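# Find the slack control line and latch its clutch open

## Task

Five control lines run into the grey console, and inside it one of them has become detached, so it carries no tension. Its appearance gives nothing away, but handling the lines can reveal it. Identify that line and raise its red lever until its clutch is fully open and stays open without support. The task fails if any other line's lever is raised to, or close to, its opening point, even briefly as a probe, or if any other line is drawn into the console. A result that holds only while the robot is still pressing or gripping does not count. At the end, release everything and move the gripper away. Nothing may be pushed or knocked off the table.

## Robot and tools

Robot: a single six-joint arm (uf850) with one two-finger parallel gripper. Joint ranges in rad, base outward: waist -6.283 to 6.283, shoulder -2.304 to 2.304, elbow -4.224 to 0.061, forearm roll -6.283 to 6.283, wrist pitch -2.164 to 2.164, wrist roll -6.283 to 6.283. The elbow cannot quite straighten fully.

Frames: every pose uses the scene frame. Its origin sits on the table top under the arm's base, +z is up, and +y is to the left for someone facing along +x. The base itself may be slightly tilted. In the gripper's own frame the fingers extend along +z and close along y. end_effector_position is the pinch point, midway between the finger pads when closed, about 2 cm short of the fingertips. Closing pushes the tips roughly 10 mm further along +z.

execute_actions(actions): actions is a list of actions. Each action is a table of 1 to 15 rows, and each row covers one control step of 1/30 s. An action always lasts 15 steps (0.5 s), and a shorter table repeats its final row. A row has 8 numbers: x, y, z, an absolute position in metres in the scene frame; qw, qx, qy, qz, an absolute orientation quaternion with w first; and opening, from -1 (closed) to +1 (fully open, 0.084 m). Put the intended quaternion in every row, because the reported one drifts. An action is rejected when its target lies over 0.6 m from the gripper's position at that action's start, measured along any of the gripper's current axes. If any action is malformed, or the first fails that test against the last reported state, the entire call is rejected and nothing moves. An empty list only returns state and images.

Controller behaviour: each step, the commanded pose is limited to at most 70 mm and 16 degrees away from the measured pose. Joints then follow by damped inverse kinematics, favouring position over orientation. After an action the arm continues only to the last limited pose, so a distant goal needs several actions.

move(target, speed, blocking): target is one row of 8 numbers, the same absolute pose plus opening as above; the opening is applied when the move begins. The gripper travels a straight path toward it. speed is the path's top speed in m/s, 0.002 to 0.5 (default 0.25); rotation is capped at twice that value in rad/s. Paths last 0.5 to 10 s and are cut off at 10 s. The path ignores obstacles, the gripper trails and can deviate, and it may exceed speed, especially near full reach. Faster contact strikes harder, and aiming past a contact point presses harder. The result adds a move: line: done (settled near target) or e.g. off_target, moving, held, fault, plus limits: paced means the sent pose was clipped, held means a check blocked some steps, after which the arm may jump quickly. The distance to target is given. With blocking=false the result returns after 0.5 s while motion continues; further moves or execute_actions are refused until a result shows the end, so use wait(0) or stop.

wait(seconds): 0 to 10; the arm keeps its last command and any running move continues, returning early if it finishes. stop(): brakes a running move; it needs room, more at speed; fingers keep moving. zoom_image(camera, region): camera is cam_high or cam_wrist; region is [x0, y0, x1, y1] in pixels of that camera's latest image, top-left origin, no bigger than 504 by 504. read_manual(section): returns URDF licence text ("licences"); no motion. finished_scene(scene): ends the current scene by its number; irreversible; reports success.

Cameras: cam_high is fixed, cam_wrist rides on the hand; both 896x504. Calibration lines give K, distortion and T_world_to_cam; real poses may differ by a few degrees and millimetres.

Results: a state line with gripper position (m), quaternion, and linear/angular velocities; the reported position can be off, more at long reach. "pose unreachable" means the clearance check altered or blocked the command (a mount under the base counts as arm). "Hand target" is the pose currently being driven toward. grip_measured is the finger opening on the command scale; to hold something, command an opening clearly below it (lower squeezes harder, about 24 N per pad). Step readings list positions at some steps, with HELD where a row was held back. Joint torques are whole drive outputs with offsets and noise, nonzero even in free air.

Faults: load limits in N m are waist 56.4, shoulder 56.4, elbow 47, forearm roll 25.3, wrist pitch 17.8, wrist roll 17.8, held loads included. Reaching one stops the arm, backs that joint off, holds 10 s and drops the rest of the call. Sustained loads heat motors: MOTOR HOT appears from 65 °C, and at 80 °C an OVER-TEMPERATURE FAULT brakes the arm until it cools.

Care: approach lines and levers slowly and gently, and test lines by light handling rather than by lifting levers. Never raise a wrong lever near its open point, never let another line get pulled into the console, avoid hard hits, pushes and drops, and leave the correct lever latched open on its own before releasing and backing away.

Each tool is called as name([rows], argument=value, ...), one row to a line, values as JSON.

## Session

execute_actions(actions=[])

Scene clock: 0.00 s.
end_effector_position=(+0.7636, +0.3608, +0.2084) grip_measured=+1.00 end_effector_quat_wxyz=(+0.186, +0.772, -0.429, -0.430) end_effector_velocity=(-0.001, +0.001, +0.000) end_effector_angular_velocity=(+0.000, +0.002, +0.001)
Joint positions: [ 0.635 -0.822 -2.256  0.164 -1.491  1.396  0.084]
Joint velocities: [ 0.001 -0.     0.    -0.    -0.002  0.     0.   ]
Joint torques (N m, as the arm reports them, + toward a larger angle): no reading
Hand target: +0.764, +0.361, +0.208; +0.186, +0.772, -0.429, -0.430
camera_calibration (this result's frames):
cam_wrist: T_world_to_cam=[[-0.506496, -0.547428, 0.666171, 0.476488], [-0.254206, 0.833068, 0.491301, -0.142597], [-0.823918, 0.0794974, -0.561105, 0.851179], [0, 0, 0, 1]] pos_world=[0.906392, 0.31197, 0.230237]

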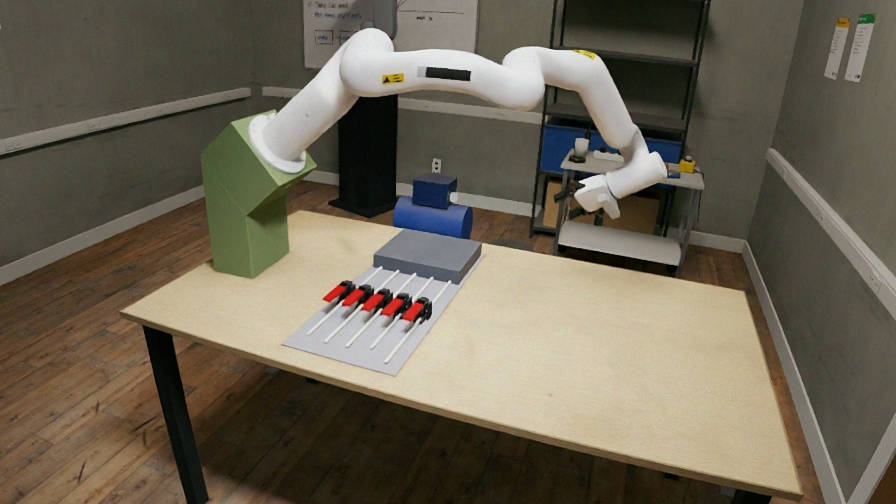

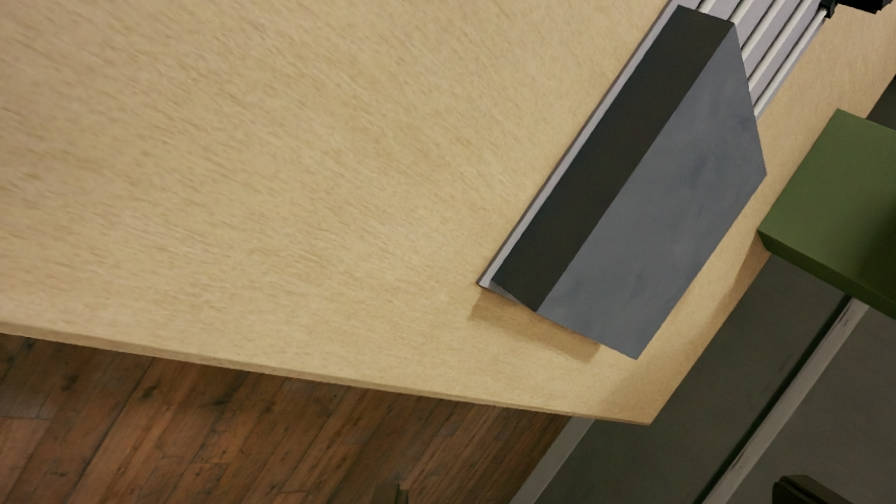

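move(target=[0.461,0.0,0.12,0,0.7071,-0.7071,0,-1])

Scene clock: 6.93 s.
end_effector_position=(+0.4603, -0.0002, +0.1203) grip_measured=-1.00 end_effector_quat_wxyz=(-0.000, +0.706, -0.708, +0.001) end_effector_velocity=(-0.000, -0.003, -0.001) end_effector_angular_velocity=(+0.004, -0.007, -0.002)
Joint positions: [ 0.148 -0.273 -0.411 -0.094  0.717  1.646  0.   ]
Joint velocities: [-0.012 -0.008  0.    -0.018  0.016  0.008  0.   ]
Joint torques (N m, as the arm reports them, + toward a larger angle): [ 1.33 28.93  4.49 -0.07 -0.66  0.47]
Hand target: +0.460, -0.000, +0.120; -0.000, +0.706, -0.708, +0.000
Off the commanded pose: 0.001 m, 0 deg.
move: done
camera_calibration (this result's frames):
cam_wrist: T_world_to_cam=[[-0.99978, 0.0209758, 0.000797578, 0.491114], [0.0209738, 0.999777, -0.00241455, 0.0570791], [-0.000848047, -0.00239729, -0.999997, 0.254473], [0, 0, 0, 1]] pos_world=[0.490025, -0.0667578, 0.254218]

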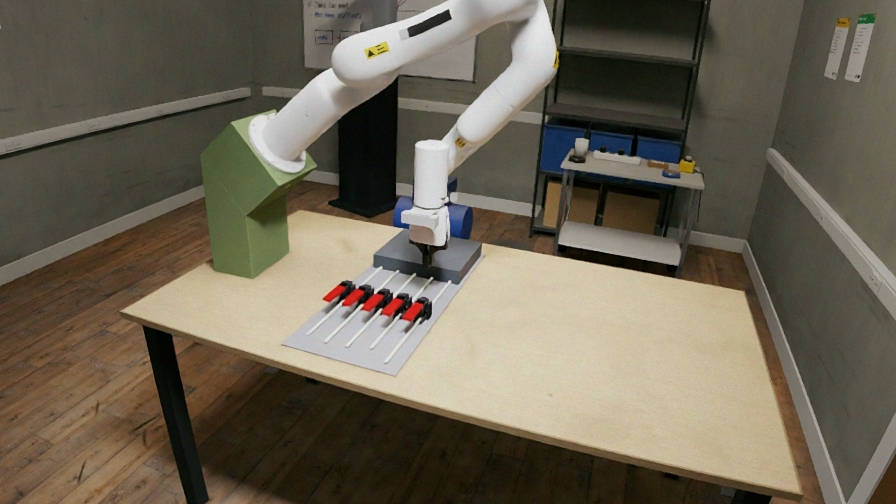

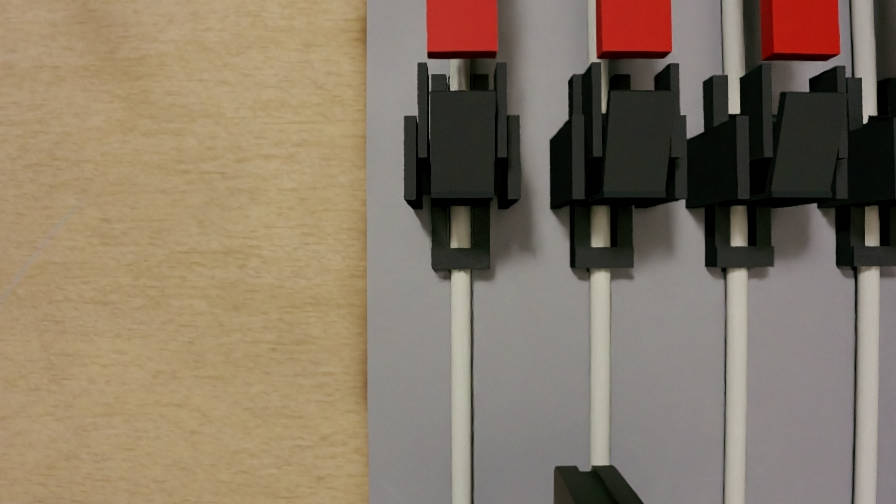

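Consistent.

execute_actions([
  [[0.461,0,0.07,0,0.7071,-0.7071,0,-1]],
  [[0.461,0,0.04,0,0.7071,-0.7071,0,-1]],
  [[0.461,0,0.027,0,0.7071,-0.7071,0,-1]],
  [[0.48,0,0.027,0,0.7071,-0.7071,0,-1]],
  [[0.496,0,0.027,0,0.7071,-0.7071,0,-1]],
  [[0.465,0,0.027,0,0.7071,-0.7071,0,-1]],
  [[0.443,0,0.027,0,0.7071,-0.7071,0,-1]],
  [[0.427,0,0.027,0,0.7071,-0.7071,0,-1]],
  [[0.455,0,0.027,0,0.7071,-0.7071,0,-1]],
  [[0.455,0,0.055,0,0.7071,-0.7071,0,-1]],
  [[0.4,0,0.055,0,0.7071,-0.7071,0,-1]],
  [[0.352,0,0.055,0,0.7071,-0.7071,0,-1]],
  [[0.352,0,0.027,0,0.7071,-0.7071,0,-1]],
  [[0.37,0,0.027,0,0.7071,-0.7071,0,-1]],
  [[0.386,0,0.027,0,0.7071,-0.7071,0,-1]],
  [[0.355,0,0.027,0,0.7071,-0.7071,0,-1]],
  [[0.333,0,0.027,0,0.7071,-0.7071,0,-1]],
  [[0.317,0,0.027,0,0.7071,-0.7071,0,-1]],
  [[0.345,0,0.027,0,0.7071,-0.7071,0,-1]],
  [[0.345,0,0.07,0,0.7071,-0.7071,0,-1]],
  [[0.345,0,0.13,0,0.7071,-0.7071,0,-1]],
])

Scene clock: 25.87 s.
end_effector_position=(+0.3444, +0.0001, +0.1279) grip_measured=-1.00 end_effector_quat_wxyz=(-0.000, +0.707, -0.707, +0.000) end_effector_velocity=(+0.005, -0.001, +0.020) end_effector_angular_velocity=(-0.000, +0.007, -0.001)
Joint positions: [ 0.148 -0.503 -0.258 -0.071  1.098  1.604  0.   ]
Joint velocities: [-0.008  0.085  0.044 -0.008 -0.048  0.002  0.   ]
Joint torques (N m, as the arm reports them, + toward a larger angle): [-0.56 24.29  9.32 -0.59 -0.4   0.61]
Hand target: +0.345, +0.000, +0.130; -0.000, +0.707, -0.707, +0.000
Off the commanded pose: 0.002 m, 0 deg.
Step readings (end_effector_position; steps 1 to 15: 1st action; 16 to 30: 2nd action; 31 to 45: 3rd action; 46 to 60: 4th action; 61 to 75: 5th action; 76 to 90: 6th action; 91 to 105: 7th action; 106 to 120: 8th action; 121 to 135: 9th action; 136 to 150: 10th action; 151 to 165: 11th action; 166 to 180: 12th action; 181 to 195: 13th action):
0: (+0.4600, -0.0004, +0.1202)
1: (+0.4600, -0.0004, +0.1202)
2: (+0.4601, -0.0004, +0.1195)
4: (+0.4605, -0.0003, +0.1098)
8: (+0.4592, -0.0000, +0.0838)
15: (+0.4609, -0.0001, +0.0715)
16: (+0.4609, -0.0001, +0.0711)
17: (+0.4611, -0.0001, +0.0702)
19: (+0.4612, -0.0001, +0.0616)
23: (+0.4603, -0.0000, +0.0464)
30: (+0.4610, -0.0000, +0.0406)
31: (+0.4610, -0.0001, +0.0405)
32: (+0.4611, -0.0000, +0.0398)
34: (+0.4611, -0.0000, +0.0352)
38: (+0.4608, -0.0000, +0.0292)
45: (+0.4610, -0.0000, +0.0272)
46: (+0.4610, -0.0000, +0.0272)
47: (+0.4614, -0.0000, +0.0271)
49: (+0.4676, -0.0000, +0.0272)
53: (+0.4780, -0.0000, +0.0271)
60: (+0.4796, -0.0000, +0.0270)
61: (+0.4797, -0.0000, +0.0270)
62: (+0.4801, -0.0000, +0.0270)
64: (+0.4856, -0.0000, +0.0271)
68: (+0.4942, -0.0000, +0.0271)
75: (+0.4957, -0.0000, +0.0270)
76: (+0.4957, -0.0000, +0.0270)
77: (+0.4954, +0.0000, +0.0270)
79: (+0.4871, -0.0000, +0.0270)
83: (+0.4688, -0.0000, +0.0275)
90: (+0.4656, -0.0000, +0.0271)
91: (+0.4655, +0.0000, +0.0271)
92: (+0.4650, +0.0000, +0.0270)
94: (+0.4580, -0.0000, +0.0270)
98: (+0.4457, -0.0000, +0.0274)
105: (+0.4435, +0.0000, +0.0270)
106: (+0.4434, +0.0000, +0.0270)
107: (+0.4430, +0.0000, +0.0270)
109: (+0.4377, +0.0000, +0.0270)
113: (+0.4302, -0.0001, +0.0271)
120: (+0.4280, -0.0000, +0.0270)
121: (+0.4279, -0.0000, +0.0270)
122: (+0.4281, -0.0000, +0.0270)
124: (+0.4348, +0.0001, +0.0272)
128: (+0.4502, +0.0000, +0.0273)
135: (+0.4541, -0.0000, +0.0271)
136: (+0.4543, -0.0000, +0.0270)
137: (+0.4544, -0.0000, +0.0277)
139: (+0.4543, -0.0000, +0.0358)
143: (+0.4545, +0.0000, +0.0494)
150: (+0.4549, +0.0000, +0.0544)
151: (+0.4549, +0.0000, +0.0546)
152: (+0.4544, +0.0000, +0.0547)
154: (+0.4432, +0.0000, +0.0549)
158: (+0.4088, -0.0000, +0.0572)
165: (+0.4011, -0.0000, +0.0553)
166: (+0.4009, +0.0000, +0.0552)
167: (+0.4003, +0.0000, +0.0551)
169: (+0.3897, -0.0000, +0.0552)
173: (+0.3598, +0.0000, +0.0573)
180: (+0.3530, +0.0000, +0.0553)
181: (+0.3528, +0.0000, +0.0552)
182: (+0.3527, +0.0000, +0.0544)
184: (+0.3524, +0.0000, +0.0460)
Lines left out of this list: 42.
camera_calibration (this result's frames):
cam_wrist: T_world_to_cam=[[-0.999827, 0.0186006, 0.000875902, 0.375262], [0.018599, 0.999825, -0.00179601, 0.0599746], [-0.000909156, -0.00177941, -0.999998, 0.262049], [0, 0, 0, 1]] pos_world=[0.37432, -0.0664779, 0.261827]

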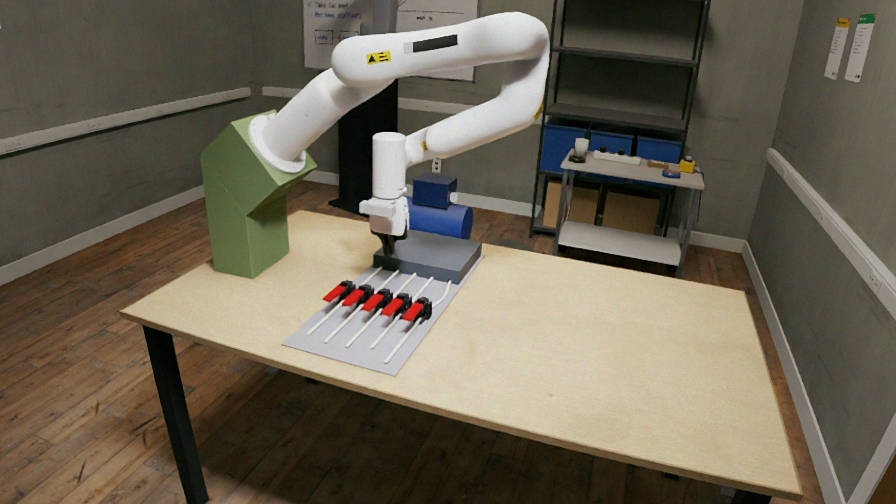

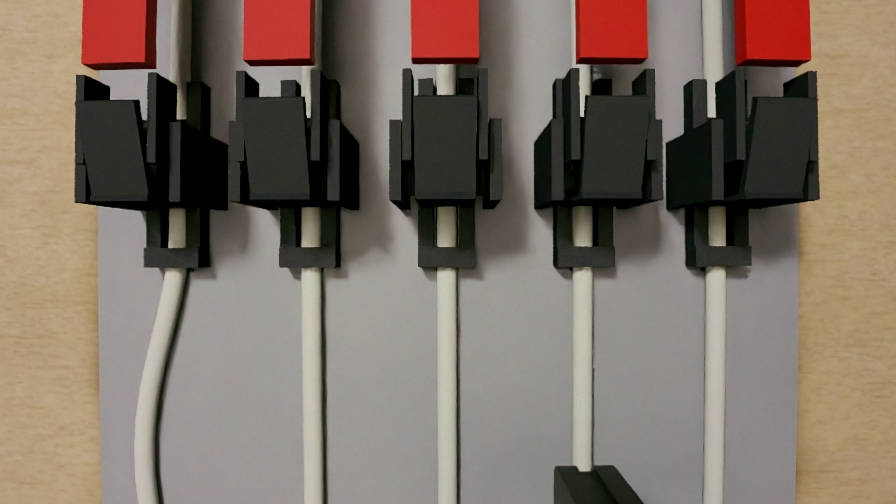

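move(target=[0.489,-0.195,0.11,0,0.7071,-0.7071,0,0.0])

execute_actions([
  [[0.489,-0.195,0.08,0,0.7071,-0.7071,0,0]],
  [[0.489,-0.195,0.06,0,0.7071,-0.7071,0,0]],
  [[0.489,-0.195,0.06,0,0.7071,-0.7071,0,-0.6]],
  [[0.489,-0.19,0.075,0,0.7071,-0.7071,0,-0.6]],
  [[0.489,-0.181,0.093,0,0.7071,-0.7071,0,-0.6]],
  [[0.489,-0.168,0.111,0,0.7071,-0.7071,0,-0.58]],
  [[0.489,-0.15,0.124,0,0.7071,-0.7071,0,-0.58]],
  [[0.489,-0.128,0.131,0,0.7071,-0.7071,0,-0.58]],
  [[0.489,-0.105,0.135,0,0.7071,-0.7071,0,-0.55]],
  [[0.489,-0.08,0.134,0,0.7071,-0.7071,0,-0.55]],
  [[0.489,-0.057,0.128,0,0.7071,-0.7071,0,-0.55]],
  [[0.489,-0.038,0.12,0,0.7071,-0.7071,0,-0.55]],
  [[0.489,-0.022,0.11,0,0.7071,-0.7071,0,-0.55]],
  [[0.489,-0.022,0.11,0,0.7071,-0.7071,0,0]],
  [[0.489,-0.03,0.145,0,0.7071,-0.7071,0,0]],
  [[0.489,-0.03,0.145,0,0.7071,-0.7071,0,-1]],
])

Scene clock: 34.33 s.
end_effector_position=(+0.4885, -0.1945, +0.1101) grip_measured=-0.01 end_effector_quat_wxyz=(-0.000, +0.707, -0.708, +0.000) end_effector_velocity=(+0.002, -0.002, -0.001) end_effector_angular_velocity=(+0.006, +0.000, -0.004)
Joint positions: [-0.36  -0.4   -0.637 -0.747  0.666  1.842  0.044]
Joint velocities: [-0.005 -0.003 -0.009 -0.02  -0.002  0.019  0.   ]
Joint torques (N m, as the arm reports them, + toward a larger angle): [-8.55 29.51  1.97  0.28 -0.63  0.61]
Hand target: +0.489, -0.195, +0.110; -0.000, +0.707, -0.708, +0.000
Off the commanded pose: 0.001 m, 0 deg.
move: done
camera_calibration (this result's frames):
cam_wrist: T_world_to_cam=[[-0.999805, 0.0197173, 0.00110725, 0.523183], [0.0197153, 0.999804, -0.00185953, 0.251341], [-0.0011437, -0.00183733, -0.999998, 0.24408], [0, 0, 0, 1]] pos_world=[0.518405, -0.261159, 0.243967]

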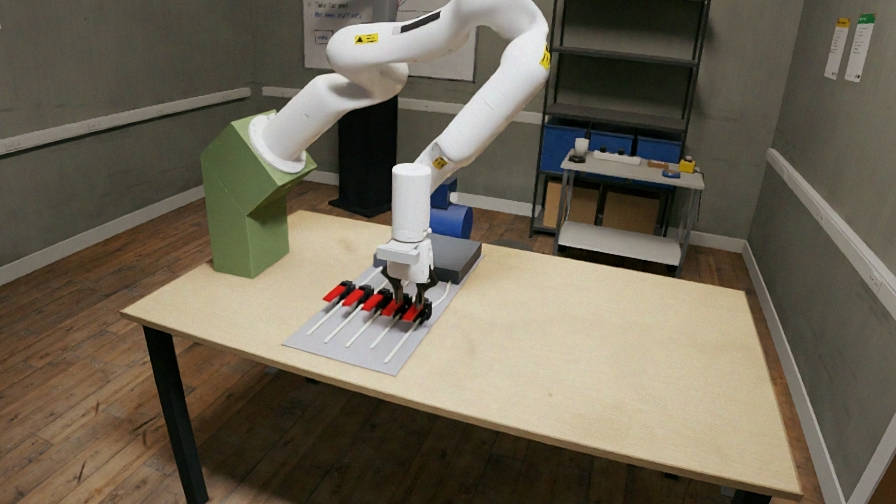

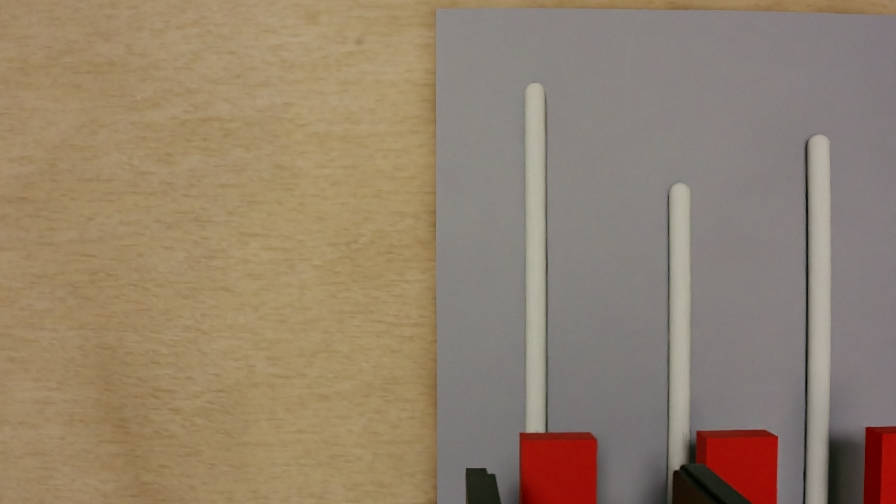

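Scene clock: 42.33 s.
end_effector_position=(+0.4890, -0.0300, +0.1450) grip_measured=-1.00 end_effector_quat_wxyz=(+0.000, +0.707, -0.707, -0.000) end_effector_velocity=(-0.000, +0.000, -0.000) end_effector_angular_velocity=(+0.000, +0.000, +0.000)
Joint positions: [ 0.049 -0.162 -0.418 -0.244  0.602  1.709  0.   ]
Joint velocities: [ 0.    -0.    -0.    -0.001 -0.     0.     0.   ]
Joint torques (N m, as the arm reports them, + toward a larger angle): [-1.95 28.73  2.64  0.69 -0.49  0.57]
Hand target: +0.489, -0.030, +0.145; -0.000, +0.707, -0.707, +0.000
Off the commanded pose: 0.000 m, 0 deg.
Step readings (end_effector_position; steps 1 to 15: 1st action; 16 to 30: 2nd action; 31 to 45: 3rd action; 46 to 60: 4th action; 61 to 75: 5th action; 76 to 90: 6th action; 91 to 105: 7th action; 106 to 120: 8th action; 121 to 135: 9th action; 136 to 150: 10th action; 151 to 165: 11th action; 166 to 180: 12th action; 181 to 195: 13th action):
0: (+0.4885, -0.1945, +0.1101)
1: (+0.4886, -0.1946, +0.1101)
2: (+0.4887, -0.1947, +0.1093)
4: (+0.4890, -0.1947, +0.1008)
8: (+0.4881, -0.1943, +0.0859)
15: (+0.4890, -0.1950, +0.0806)
16: (+0.4890, -0.1950, +0.0804)
17: (+0.4891, -0.1951, +0.0797)
19: (+0.4892, -0.1951, +0.0731)
23: (+0.4886, -0.1947, +0.0635)
30: (+0.4890, -0.1950, +0.0604)
31: (+0.4890, -0.1950, +0.0603)
32: (+0.4890, -0.1950, +0.0602)
34: (+0.4890, -0.1950, +0.0601)
38: (+0.4889, -0.1950, +0.0601)
45: (+0.4889, -0.1950, +0.0601)
46: (+0.4889, -0.1950, +0.0601)
47: (+0.4889, -0.1948, +0.0606)
49: (+0.4889, -0.1937, +0.0656)
53: (+0.4889, -0.1916, +0.0725)
60: (+0.4889, -0.1906, +0.0748)
61: (+0.4889, -0.1905, +0.0749)
62: (+0.4889, -0.1902, +0.0755)
64: (+0.4889, -0.1873, +0.0813)
68: (+0.4889, -0.1824, +0.0897)
75: (+0.4889, -0.1807, +0.0926)
76: (+0.4889, -0.1806, +0.0927)
77: (+0.4889, -0.1802, +0.0933)
79: (+0.4889, -0.1761, +0.0989)
83: (+0.4889, -0.1692, +0.1074)
90: (+0.4889, -0.1670, +0.1103)
91: (+0.4889, -0.1670, +0.1104)
92: (+0.4888, -0.1664, +0.1110)
94: (+0.4889, -0.1615, +0.1154)
98: (+0.4889, -0.1534, +0.1216)
105: (+0.4889, -0.1503, +0.1237)
106: (+0.4889, -0.1502, +0.1238)
107: (+0.4888, -0.1494, +0.1241)
109: (+0.4889, -0.1429, +0.1266)
113: (+0.4888, -0.1324, +0.1299)
120: (+0.4889, -0.1284, +0.1309)
121: (+0.4889, -0.1283, +0.1309)
122: (+0.4888, -0.1275, +0.1310)
124: (+0.4888, -0.1200, +0.1323)
128: (+0.4888, -0.1083, +0.1339)
135: (+0.4888, -0.1052, +0.1347)
136: (+0.4888, -0.1051, +0.1347)
137: (+0.4888, -0.1045, +0.1348)
139: (+0.4888, -0.0971, +0.1347)
143: (+0.4888, -0.0845, +0.1343)
150: (+0.4888, -0.0806, +0.1340)
151: (+0.4888, -0.0805, +0.1340)
152: (+0.4888, -0.0799, +0.1339)
154: (+0.4888, -0.0728, +0.1323)
158: (+0.4888, -0.0610, +0.1293)
165: (+0.4888, -0.0575, +0.1281)
166: (+0.4888, -0.0574, +0.1281)
167: (+0.4889, -0.0569, +0.1279)
169: (+0.4888, -0.0508, +0.1255)
173: (+0.4888, -0.0412, +0.1216)
180: (+0.4889, -0.0384, +0.1202)
181: (+0.4889, -0.0383, +0.1201)
182: (+0.4889, -0.0378, +0.1198)
184: (+0.4888, -0.0326, +0.1167)
Lines left out of this list: 17.
camera_calibration (this result's frames):
cam_wrist: T_world_to_cam=[[-0.999826, 0.0185784, 0.00166448, 0.52025], [0.0185754, 0.999826, -0.00177227, 0.0874278], [-0.00169711, -0.00174104, -0.999997, 0.27955], [0, 0, 0, 1]] pos_world=[0.51901, -0.0965912, 0.278838]

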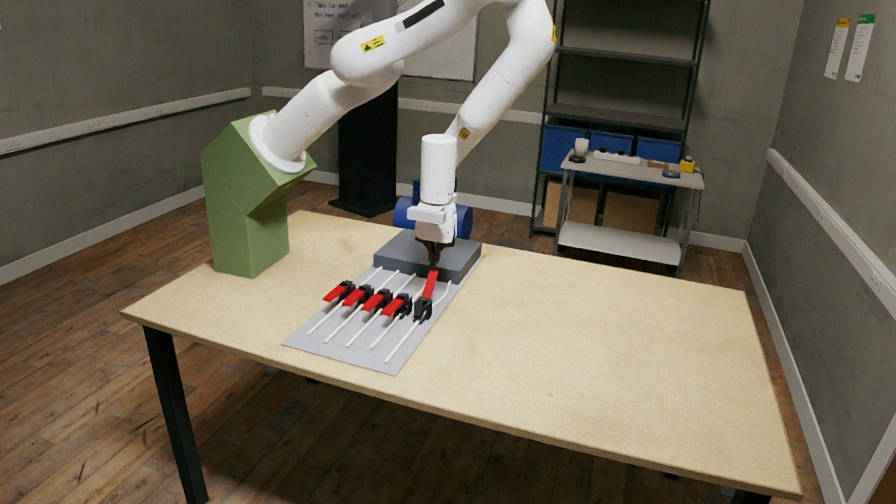

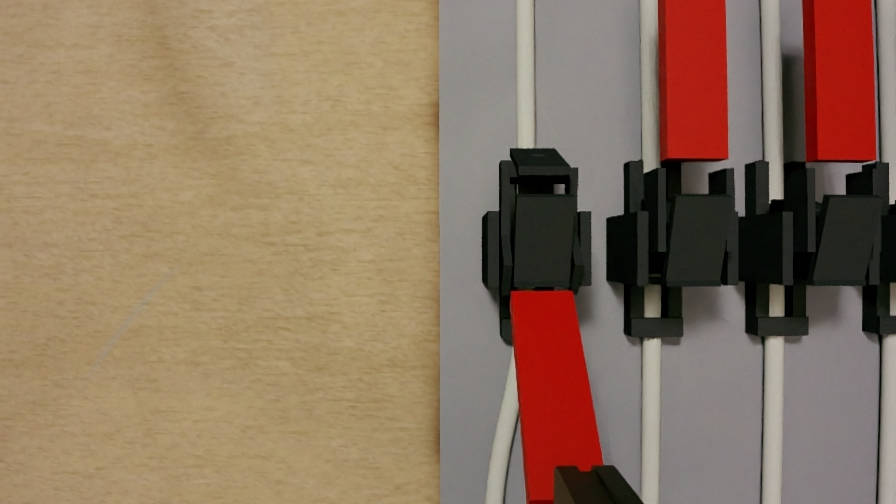

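move(target=[0.489,-0.03,0.07,0,0.7071,-0.7071,0,-1], speed=0.04)

move(target=[0.489,-0.03,0.22,0,0.7071,-0.7071,0,-1])

Scene clock: 46.87 s.
end_effector_position=(+0.4890, -0.0301, +0.0705) grip_measured=-1.00 end_effector_quat_wxyz=(-0.000, +0.707, -0.707, +0.000) end_effector_velocity=(+0.000, +0.000, -0.002) end_effector_angular_velocity=(+0.001, -0.003, +0.001)
Joint positions: [ 0.076 -0.407 -0.569 -0.184  0.694  1.666  0.   ]
Joint velocities: [ 0.001 -0.005 -0.003  0.001  0.005 -0.001  0.   ]
Joint torques (N m, as the arm reports them, + toward a larger angle): [-1.48 27.9   3.28  0.05 -0.81  0.52]
Hand target: +0.489, -0.030, +0.070; +0.000, +0.707, -0.707, +0.000
Off the commanded pose: 0.000 m, 0 deg.
move: done
camera_calibration (this result's frames):
cam_wrist: T_world_to_cam=[[-0.99983, 0.0183844, 0.00156382, 0.520385], [0.0183816, 0.999829, -0.00183089, 0.0875173], [-0.00159722, -0.00180184, -0.999997, 0.204969], [0, 0, 0, 1]] pos_world=[0.519015, -0.0967, 0.204315]

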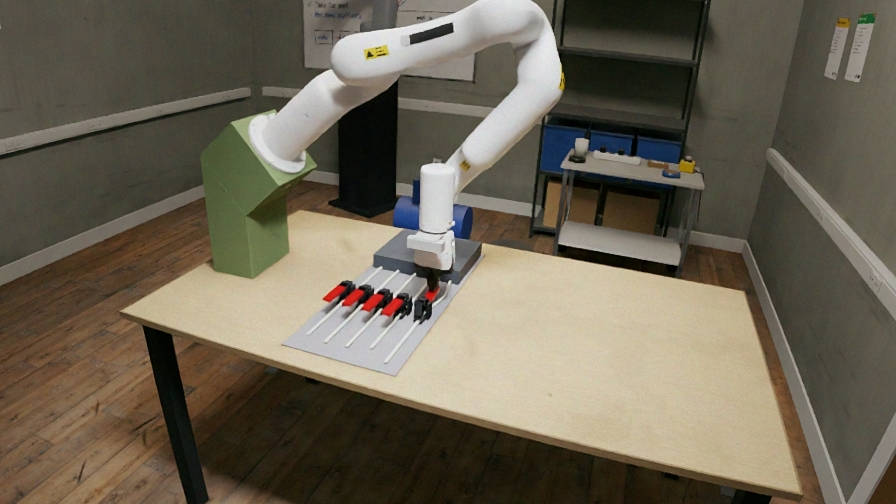

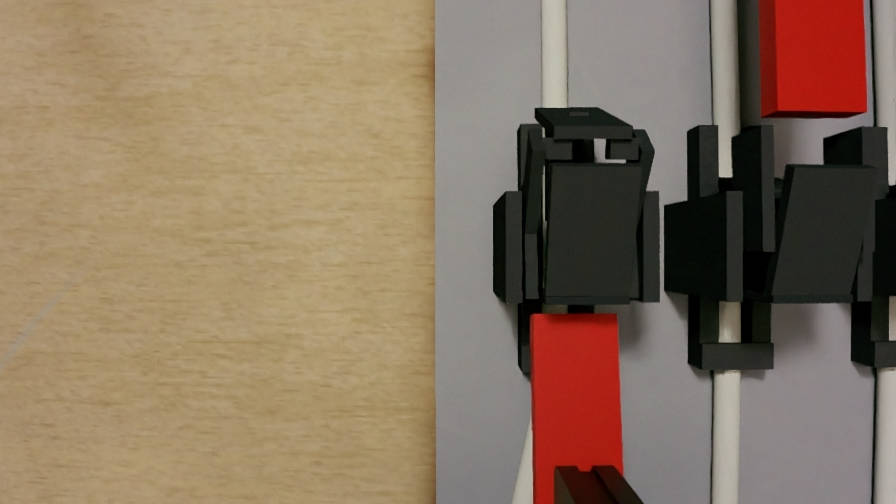

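Scene clock: 48.20 s.
end_effector_position=(+0.4888, -0.0297, +0.2196) grip_measured=-1.00 end_effector_quat_wxyz=(+0.000, +0.707, -0.707, +0.000) end_effector_velocity=(+0.001, -0.001, +0.002) end_effector_angular_velocity=(+0.004, +0.001, -0.003)
Joint positions: [ 0.011  0.131 -0.291 -0.39   0.448  1.836  0.   ]
Joint velocities: [-0.007  0.008  0.    -0.028 -0.006  0.025  0.   ]
Joint torques (N m, as the arm reports them, + toward a larger angle): [-1.   27.   -0.75  0.48 -0.59  0.67]
Hand target: +0.489, -0.030, +0.220; -0.000, +0.707, -0.707, +0.000
Off the commanded pose: 0.001 m, 0 deg.
move: done
camera_calibration (this result's frames):
cam_wrist: T_world_to_cam=[[-0.99982, 0.0189002, 0.00136732, 0.520015], [0.0188971, 0.999819, -0.00219685, 0.0872356], [-0.00140859, -0.00217062, -0.999997, 0.353977], [0, 0, 0, 1]] pos_world=[0.518772, -0.0962798, 0.353457]

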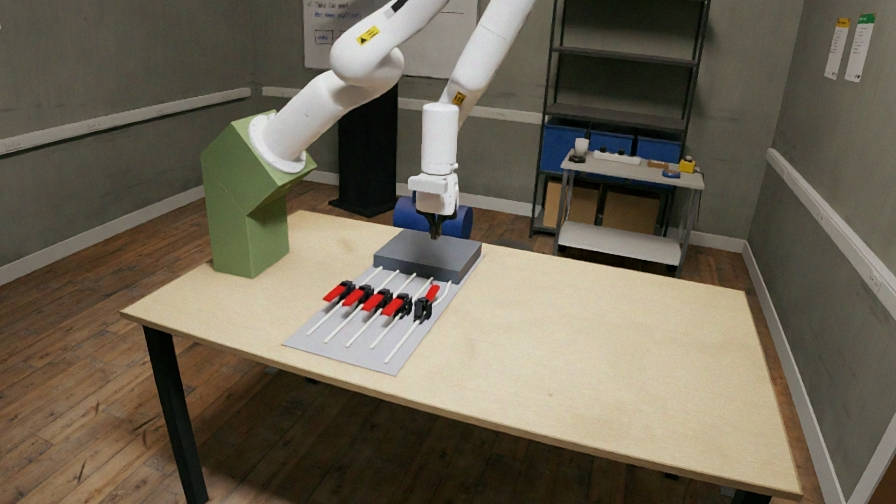

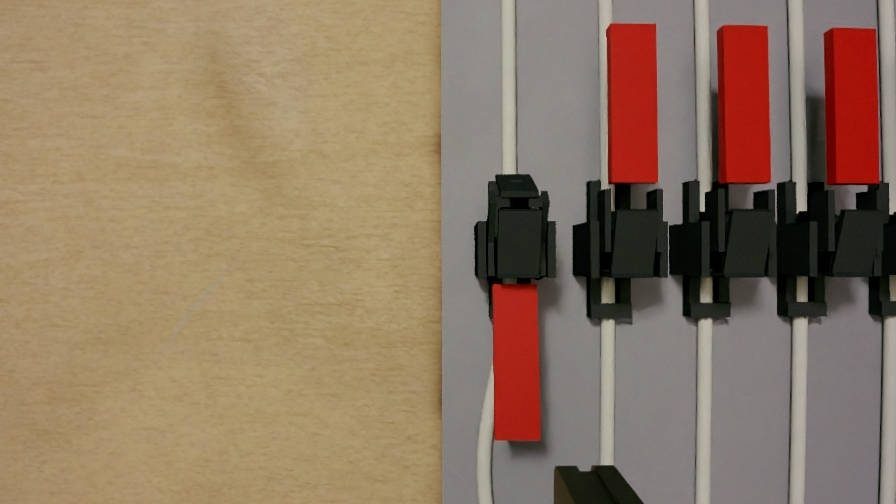

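finished_scene(scene=2)

The scene is finished: the task was done.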